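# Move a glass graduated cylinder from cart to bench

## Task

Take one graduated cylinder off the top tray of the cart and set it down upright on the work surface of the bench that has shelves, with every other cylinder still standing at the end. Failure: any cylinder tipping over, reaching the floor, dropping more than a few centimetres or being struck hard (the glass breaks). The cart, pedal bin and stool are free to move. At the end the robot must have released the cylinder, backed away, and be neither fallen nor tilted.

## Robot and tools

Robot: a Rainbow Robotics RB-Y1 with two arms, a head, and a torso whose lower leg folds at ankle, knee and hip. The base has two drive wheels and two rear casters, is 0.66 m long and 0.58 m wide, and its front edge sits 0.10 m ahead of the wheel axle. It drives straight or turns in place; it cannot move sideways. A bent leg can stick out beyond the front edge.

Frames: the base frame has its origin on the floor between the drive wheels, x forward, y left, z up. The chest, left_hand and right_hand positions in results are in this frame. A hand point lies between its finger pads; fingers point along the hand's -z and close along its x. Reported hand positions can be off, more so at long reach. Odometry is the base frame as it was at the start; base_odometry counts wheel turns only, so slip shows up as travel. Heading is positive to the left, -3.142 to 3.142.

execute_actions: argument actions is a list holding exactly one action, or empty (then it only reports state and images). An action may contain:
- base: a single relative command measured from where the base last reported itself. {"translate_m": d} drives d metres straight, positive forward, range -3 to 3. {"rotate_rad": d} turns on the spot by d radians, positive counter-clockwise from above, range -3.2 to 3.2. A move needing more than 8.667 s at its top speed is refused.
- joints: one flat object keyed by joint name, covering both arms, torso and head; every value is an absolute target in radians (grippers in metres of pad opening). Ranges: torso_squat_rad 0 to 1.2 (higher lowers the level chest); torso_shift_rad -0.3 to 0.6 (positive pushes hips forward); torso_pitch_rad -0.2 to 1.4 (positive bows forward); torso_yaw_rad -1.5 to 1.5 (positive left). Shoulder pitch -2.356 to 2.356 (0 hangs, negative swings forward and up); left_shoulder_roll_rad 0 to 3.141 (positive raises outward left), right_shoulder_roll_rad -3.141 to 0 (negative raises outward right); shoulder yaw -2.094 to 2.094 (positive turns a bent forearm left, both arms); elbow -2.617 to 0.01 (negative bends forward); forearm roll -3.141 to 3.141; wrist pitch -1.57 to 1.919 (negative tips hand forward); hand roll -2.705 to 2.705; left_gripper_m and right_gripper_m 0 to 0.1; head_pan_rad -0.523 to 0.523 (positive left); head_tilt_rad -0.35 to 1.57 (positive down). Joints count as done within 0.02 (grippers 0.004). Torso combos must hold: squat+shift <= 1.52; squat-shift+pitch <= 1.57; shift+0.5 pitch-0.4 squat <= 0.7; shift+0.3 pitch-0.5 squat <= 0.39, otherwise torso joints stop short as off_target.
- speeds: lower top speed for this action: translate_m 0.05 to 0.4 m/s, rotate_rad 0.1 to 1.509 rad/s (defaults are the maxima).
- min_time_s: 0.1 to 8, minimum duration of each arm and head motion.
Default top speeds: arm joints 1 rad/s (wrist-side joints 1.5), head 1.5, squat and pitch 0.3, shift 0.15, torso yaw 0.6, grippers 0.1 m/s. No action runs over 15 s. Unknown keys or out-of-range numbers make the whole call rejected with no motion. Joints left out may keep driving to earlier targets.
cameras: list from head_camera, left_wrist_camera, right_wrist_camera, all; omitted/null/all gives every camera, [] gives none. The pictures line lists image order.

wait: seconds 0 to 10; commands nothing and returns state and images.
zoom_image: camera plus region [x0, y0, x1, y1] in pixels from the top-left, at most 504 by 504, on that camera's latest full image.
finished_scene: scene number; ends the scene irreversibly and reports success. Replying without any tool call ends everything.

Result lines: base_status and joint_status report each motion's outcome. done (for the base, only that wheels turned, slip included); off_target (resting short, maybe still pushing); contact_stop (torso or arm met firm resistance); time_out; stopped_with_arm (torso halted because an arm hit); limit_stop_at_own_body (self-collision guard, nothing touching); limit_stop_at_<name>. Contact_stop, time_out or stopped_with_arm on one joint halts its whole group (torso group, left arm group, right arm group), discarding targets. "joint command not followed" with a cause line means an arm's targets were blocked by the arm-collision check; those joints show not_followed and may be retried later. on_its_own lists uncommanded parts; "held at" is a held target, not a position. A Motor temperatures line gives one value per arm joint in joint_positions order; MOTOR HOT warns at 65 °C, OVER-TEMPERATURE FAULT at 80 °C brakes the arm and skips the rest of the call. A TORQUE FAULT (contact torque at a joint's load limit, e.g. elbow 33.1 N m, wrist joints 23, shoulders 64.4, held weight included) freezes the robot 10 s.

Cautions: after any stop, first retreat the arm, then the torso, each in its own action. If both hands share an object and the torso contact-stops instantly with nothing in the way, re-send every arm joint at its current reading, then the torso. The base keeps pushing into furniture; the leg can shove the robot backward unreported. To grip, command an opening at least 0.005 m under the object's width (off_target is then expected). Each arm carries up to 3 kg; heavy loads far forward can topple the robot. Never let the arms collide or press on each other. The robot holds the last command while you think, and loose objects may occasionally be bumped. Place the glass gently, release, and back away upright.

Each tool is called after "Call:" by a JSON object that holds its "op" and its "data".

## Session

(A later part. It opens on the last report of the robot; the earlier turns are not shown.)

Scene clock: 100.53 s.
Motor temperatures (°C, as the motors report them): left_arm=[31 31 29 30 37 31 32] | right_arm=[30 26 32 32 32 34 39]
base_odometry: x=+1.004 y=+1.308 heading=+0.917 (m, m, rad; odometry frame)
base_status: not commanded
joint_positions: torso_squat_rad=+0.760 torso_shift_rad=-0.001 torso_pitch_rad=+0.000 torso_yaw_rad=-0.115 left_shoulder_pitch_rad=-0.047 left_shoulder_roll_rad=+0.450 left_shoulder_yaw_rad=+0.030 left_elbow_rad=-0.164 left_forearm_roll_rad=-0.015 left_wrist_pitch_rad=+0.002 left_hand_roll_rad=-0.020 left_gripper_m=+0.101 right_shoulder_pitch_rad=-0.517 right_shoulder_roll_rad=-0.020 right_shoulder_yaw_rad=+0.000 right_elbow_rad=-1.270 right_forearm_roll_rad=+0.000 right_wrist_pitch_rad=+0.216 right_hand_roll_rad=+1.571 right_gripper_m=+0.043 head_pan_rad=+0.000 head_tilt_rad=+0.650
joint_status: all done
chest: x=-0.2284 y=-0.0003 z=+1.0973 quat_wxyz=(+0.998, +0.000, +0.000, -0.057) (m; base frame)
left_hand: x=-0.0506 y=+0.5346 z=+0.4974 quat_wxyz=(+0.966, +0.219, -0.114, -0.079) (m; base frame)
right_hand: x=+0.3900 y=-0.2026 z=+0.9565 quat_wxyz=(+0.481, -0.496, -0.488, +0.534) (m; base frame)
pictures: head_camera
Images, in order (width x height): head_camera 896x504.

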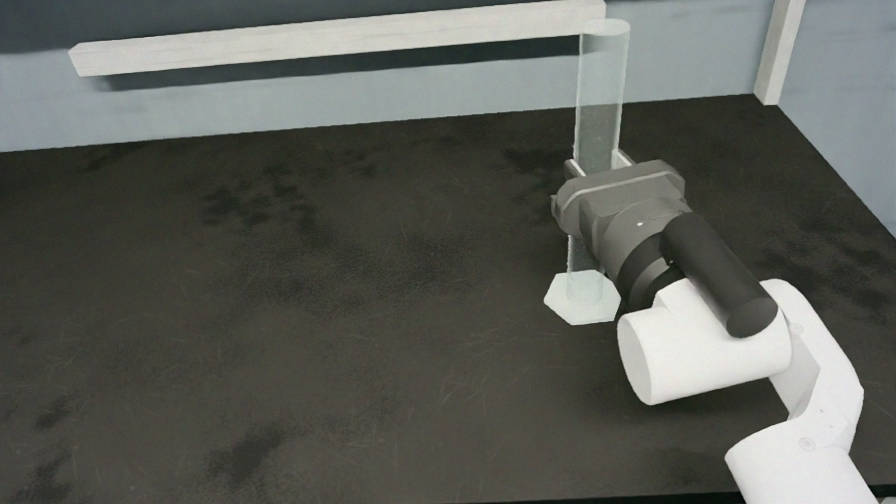

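Call:
{"op": "execute_actions", "data": {"actions": [{"joints": {"torso_squat_rad": 0.78}}], "cameras": ["head_camera", "right_wrist_camera"]}}

Call:
{"op": "zoom_image", "data": {"camera": "head_camera", "region": [480, 0, 760, 360]}}

Scene clock: 103.20 s.
Motor temperatures (°C, as the motors report them): left_arm=[31 31 29 30 37 31 32] | right_arm=[30 26 32 32 32 34 39]
base_odometry: x=+1.004 y=+1.308 heading=+0.917 (m, m, rad; odometry frame)
base_status: not commanded
joint_positions: torso_squat_rad=+0.780 torso_shift_rad=-0.001 torso_pitch_rad=-0.002 torso_yaw_rad=-0.115 left_shoulder_pitch_rad=-0.047 left_shoulder_roll_rad=+0.450 left_shoulder_yaw_rad=+0.030 left_elbow_rad=-0.164 left_forearm_roll_rad=-0.015 left_wrist_pitch_rad=+0.002 left_hand_roll_rad=-0.020 left_gripper_m=+0.101 right_shoulder_pitch_rad=-0.521 right_shoulder_roll_rad=-0.020 right_shoulder_yaw_rad=+0.000 right_elbow_rad=-1.274 right_forearm_roll_rad=+0.000 right_wrist_pitch_rad=+0.214 right_hand_roll_rad=+1.571 right_gripper_m=+0.043 head_pan_rad=+0.000 head_tilt_rad=+0.650
joint_status: all done
chest: x=-0.2291 y=-0.0002 z=+1.0875 quat_wxyz=(+0.998, +0.000, -0.001, -0.057) (m; base frame)
left_hand: x=-0.0504 y=+0.5345 z=+0.4877 quat_wxyz=(+0.966, +0.219, -0.115, -0.079) (m; base frame)
right_hand: x=+0.3904 y=-0.2015 z=+0.9529 quat_wxyz=(+0.478, -0.498, -0.491, +0.531) (m; base frame)
pictures: head_camera, right_wrist_camera
Images, in order (width x height): head_camera 896x504, right_wrist_camera 644x364.

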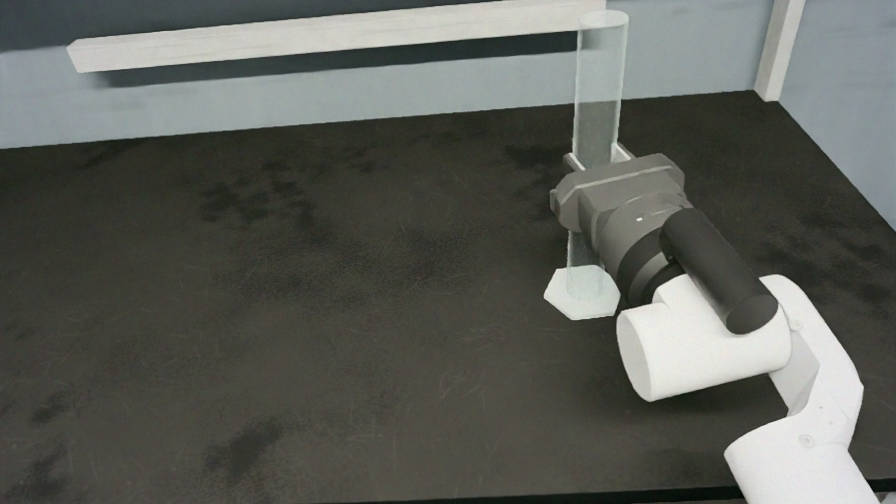

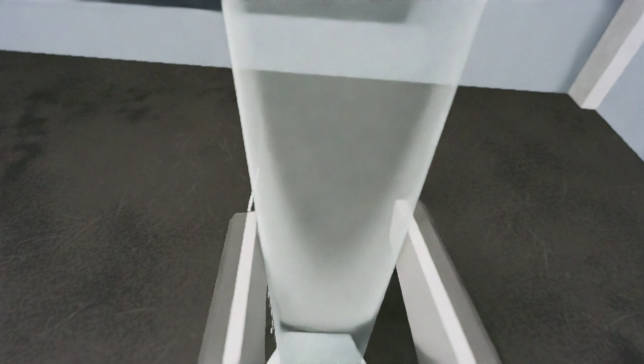

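Region (480, 0, 760, 360) of head_camera's 896x504 image, scaled by 1.400, with more detail than that image has.

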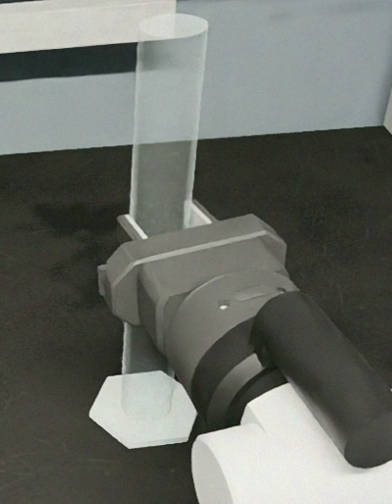

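Call:
{"op": "execute_actions", "data": {"actions": [{"joints": {"torso_squat_rad": 0.768}}], "cameras": []}}

Call:
{"op": "execute_actions", "data": {"actions": [{"joints": {"right_gripper_m": 0.1}}], "cameras": ["head_camera", "right_wrist_camera"]}}

Scene clock: 104.00 s.
Motor temperatures (°C, as the motors report them): left_arm=[31 31 29 30 37 31 32] | right_arm=[30 26 32 32 32 34 39]
base_odometry: x=+1.004 y=+1.308 heading=+0.917 (m, m, rad; odometry frame)
base_status: not commanded
joint_positions: torso_squat_rad=+0.768 torso_shift_rad=-0.001 torso_pitch_rad=-0.001 torso_yaw_rad=-0.115 left_shoulder_pitch_rad=-0.047 left_shoulder_roll_rad=+0.450 left_shoulder_yaw_rad=+0.030 left_elbow_rad=-0.164 left_forearm_roll_rad=-0.015 left_wrist_pitch_rad=+0.002 left_hand_roll_rad=-0.020 left_gripper_m=+0.101 right_shoulder_pitch_rad=-0.519 right_shoulder_roll_rad=-0.020 right_shoulder_yaw_rad=+0.000 right_elbow_rad=-1.271 right_forearm_roll_rad=+0.000 right_wrist_pitch_rad=+0.215 right_hand_roll_rad=+1.571 right_gripper_m=+0.043 head_pan_rad=+0.000 head_tilt_rad=+0.650
joint_status: all done
chest: x=-0.2285 y=-0.0002 z=+1.0934 quat_wxyz=(+0.998, +0.000, +0.000, -0.057) (m; base frame)
left_hand: x=-0.0506 y=+0.5346 z=+0.4935 quat_wxyz=(+0.966, +0.218, -0.115, -0.079) (m; base frame)
right_hand: x=+0.3903 y=-0.2021 z=+0.9549 quat_wxyz=(+0.480, -0.497, -0.489, +0.533) (m; base frame)
pictures: none
No camera images: the call's "cameras" was empty. Leave "cameras" out to get every camera's image.

Scene clock: 105.17 s.
Motor temperatures (°C, as the motors report them): left_arm=[31 31 29 30 37 31 32] | right_arm=[30 26 32 32 32 34 39]
base_odometry: x=+1.004 y=+1.308 heading=+0.917 (m, m, rad; odometry frame)
base_status: not commanded
joint_positions: torso_squat_rad=+0.768 torso_shift_rad=-0.001 torso_pitch_rad=-0.001 torso_yaw_rad=-0.115 left_shoulder_pitch_rad=-0.047 left_shoulder_roll_rad=+0.450 left_shoulder_yaw_rad=+0.030 left_elbow_rad=-0.164 left_forearm_roll_rad=-0.015 left_wrist_pitch_rad=+0.002 left_hand_roll_rad=-0.020 left_gripper_m=+0.101 right_shoulder_pitch_rad=-0.518 right_shoulder_roll_rad=-0.020 right_shoulder_yaw_rad=+0.000 right_elbow_rad=-1.270 right_forearm_roll_rad=+0.000 right_wrist_pitch_rad=+0.216 right_hand_roll_rad=+1.571 right_gripper_m=+0.100 head_pan_rad=+0.000 head_tilt_rad=+0.650
joint_status: all done
chest: x=-0.2285 y=-0.0002 z=+1.0934 quat_wxyz=(+0.998, +0.000, +0.000, -0.057) (m; base frame)
left_hand: x=-0.0506 y=+0.5346 z=+0.4935 quat_wxyz=(+0.966, +0.218, -0.115, -0.079) (m; base frame)
right_hand: x=+0.3901 y=-0.2024 z=+0.9534 quat_wxyz=(+0.481, -0.496, -0.488, +0.533) (m; base frame)
pictures: head_camera, right_wrist_camera
Images, in order (width x height): head_camera 896x504, right_wrist_camera 644x364.

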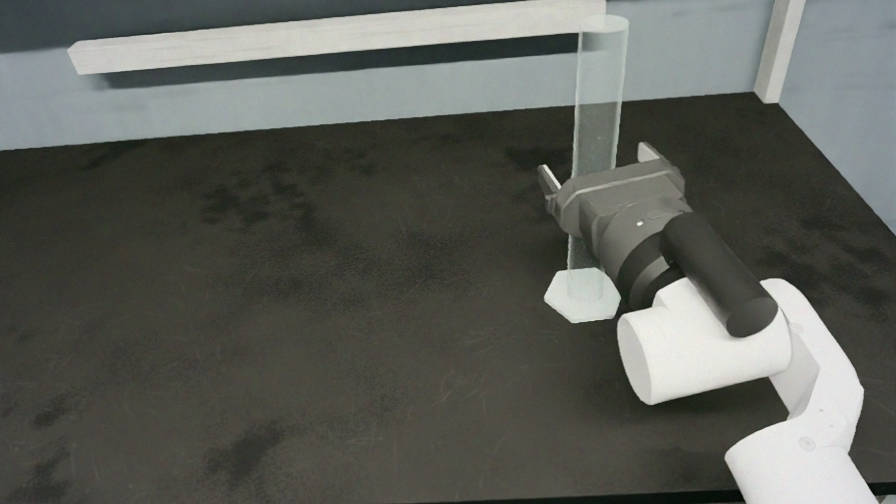

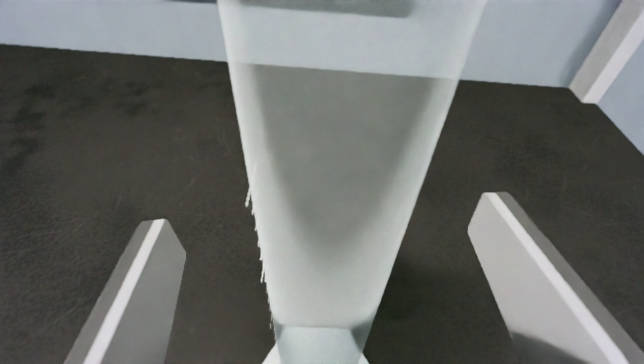

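Released and standing. Now back straight away.

Call:
{"op": "execute_actions", "data": {"actions": [{"base": {"translate_m": -0.5}, "speeds": {"translate_m": 0.2}, "joints": {"head_tilt_rad": 0.5}}], "cameras": ["head_camera"]}}

Scene clock: 108.97 s.
Motor temperatures (°C, as the motors report them): left_arm=[31 31 29 30 37 31 32] | right_arm=[30 26 32 32 32 34 39]
base_odometry: x=+0.700 y=+0.911 heading=+0.918 (m, m, rad; odometry frame)
base_status: done
joint_positions: torso_squat_rad=+0.768 torso_shift_rad=-0.001 torso_pitch_rad=+0.000 torso_yaw_rad=-0.115 left_shoulder_pitch_rad=-0.047 left_shoulder_roll_rad=+0.450 left_shoulder_yaw_rad=+0.030 left_elbow_rad=-0.164 left_forearm_roll_rad=-0.015 left_wrist_pitch_rad=+0.002 left_hand_roll_rad=-0.020 left_gripper_m=+0.101 right_shoulder_pitch_rad=-0.517 right_shoulder_roll_rad=-0.020 right_shoulder_yaw_rad=+0.000 right_elbow_rad=-1.270 right_forearm_roll_rad=+0.000 right_wrist_pitch_rad=+0.216 right_hand_roll_rad=+1.571 right_gripper_m=+0.100 head_pan_rad=+0.000 head_tilt_rad=+0.500
joint_status: all done
chest: x=-0.2284 y=-0.0002 z=+1.0934 quat_wxyz=(+0.998, +0.000, +0.000, -0.057) (m; base frame)
left_hand: x=-0.0506 y=+0.5346 z=+0.4935 quat_wxyz=(+0.966, +0.219, -0.114, -0.079) (m; base frame)
right_hand: x=+0.3901 y=-0.2025 z=+0.9531 quat_wxyz=(+0.481, -0.496, -0.488, +0.533) (m; base frame)
pictures: head_camera
Images, in order (width x height): head_camera 896x504.

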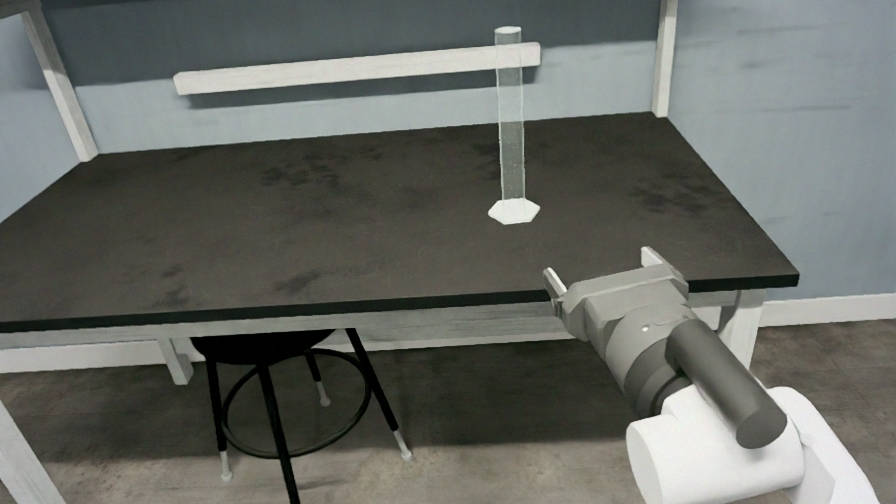

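Call:
{"op": "finished_scene", "data": {"scene": 1}}

The scene is finished: the task was done.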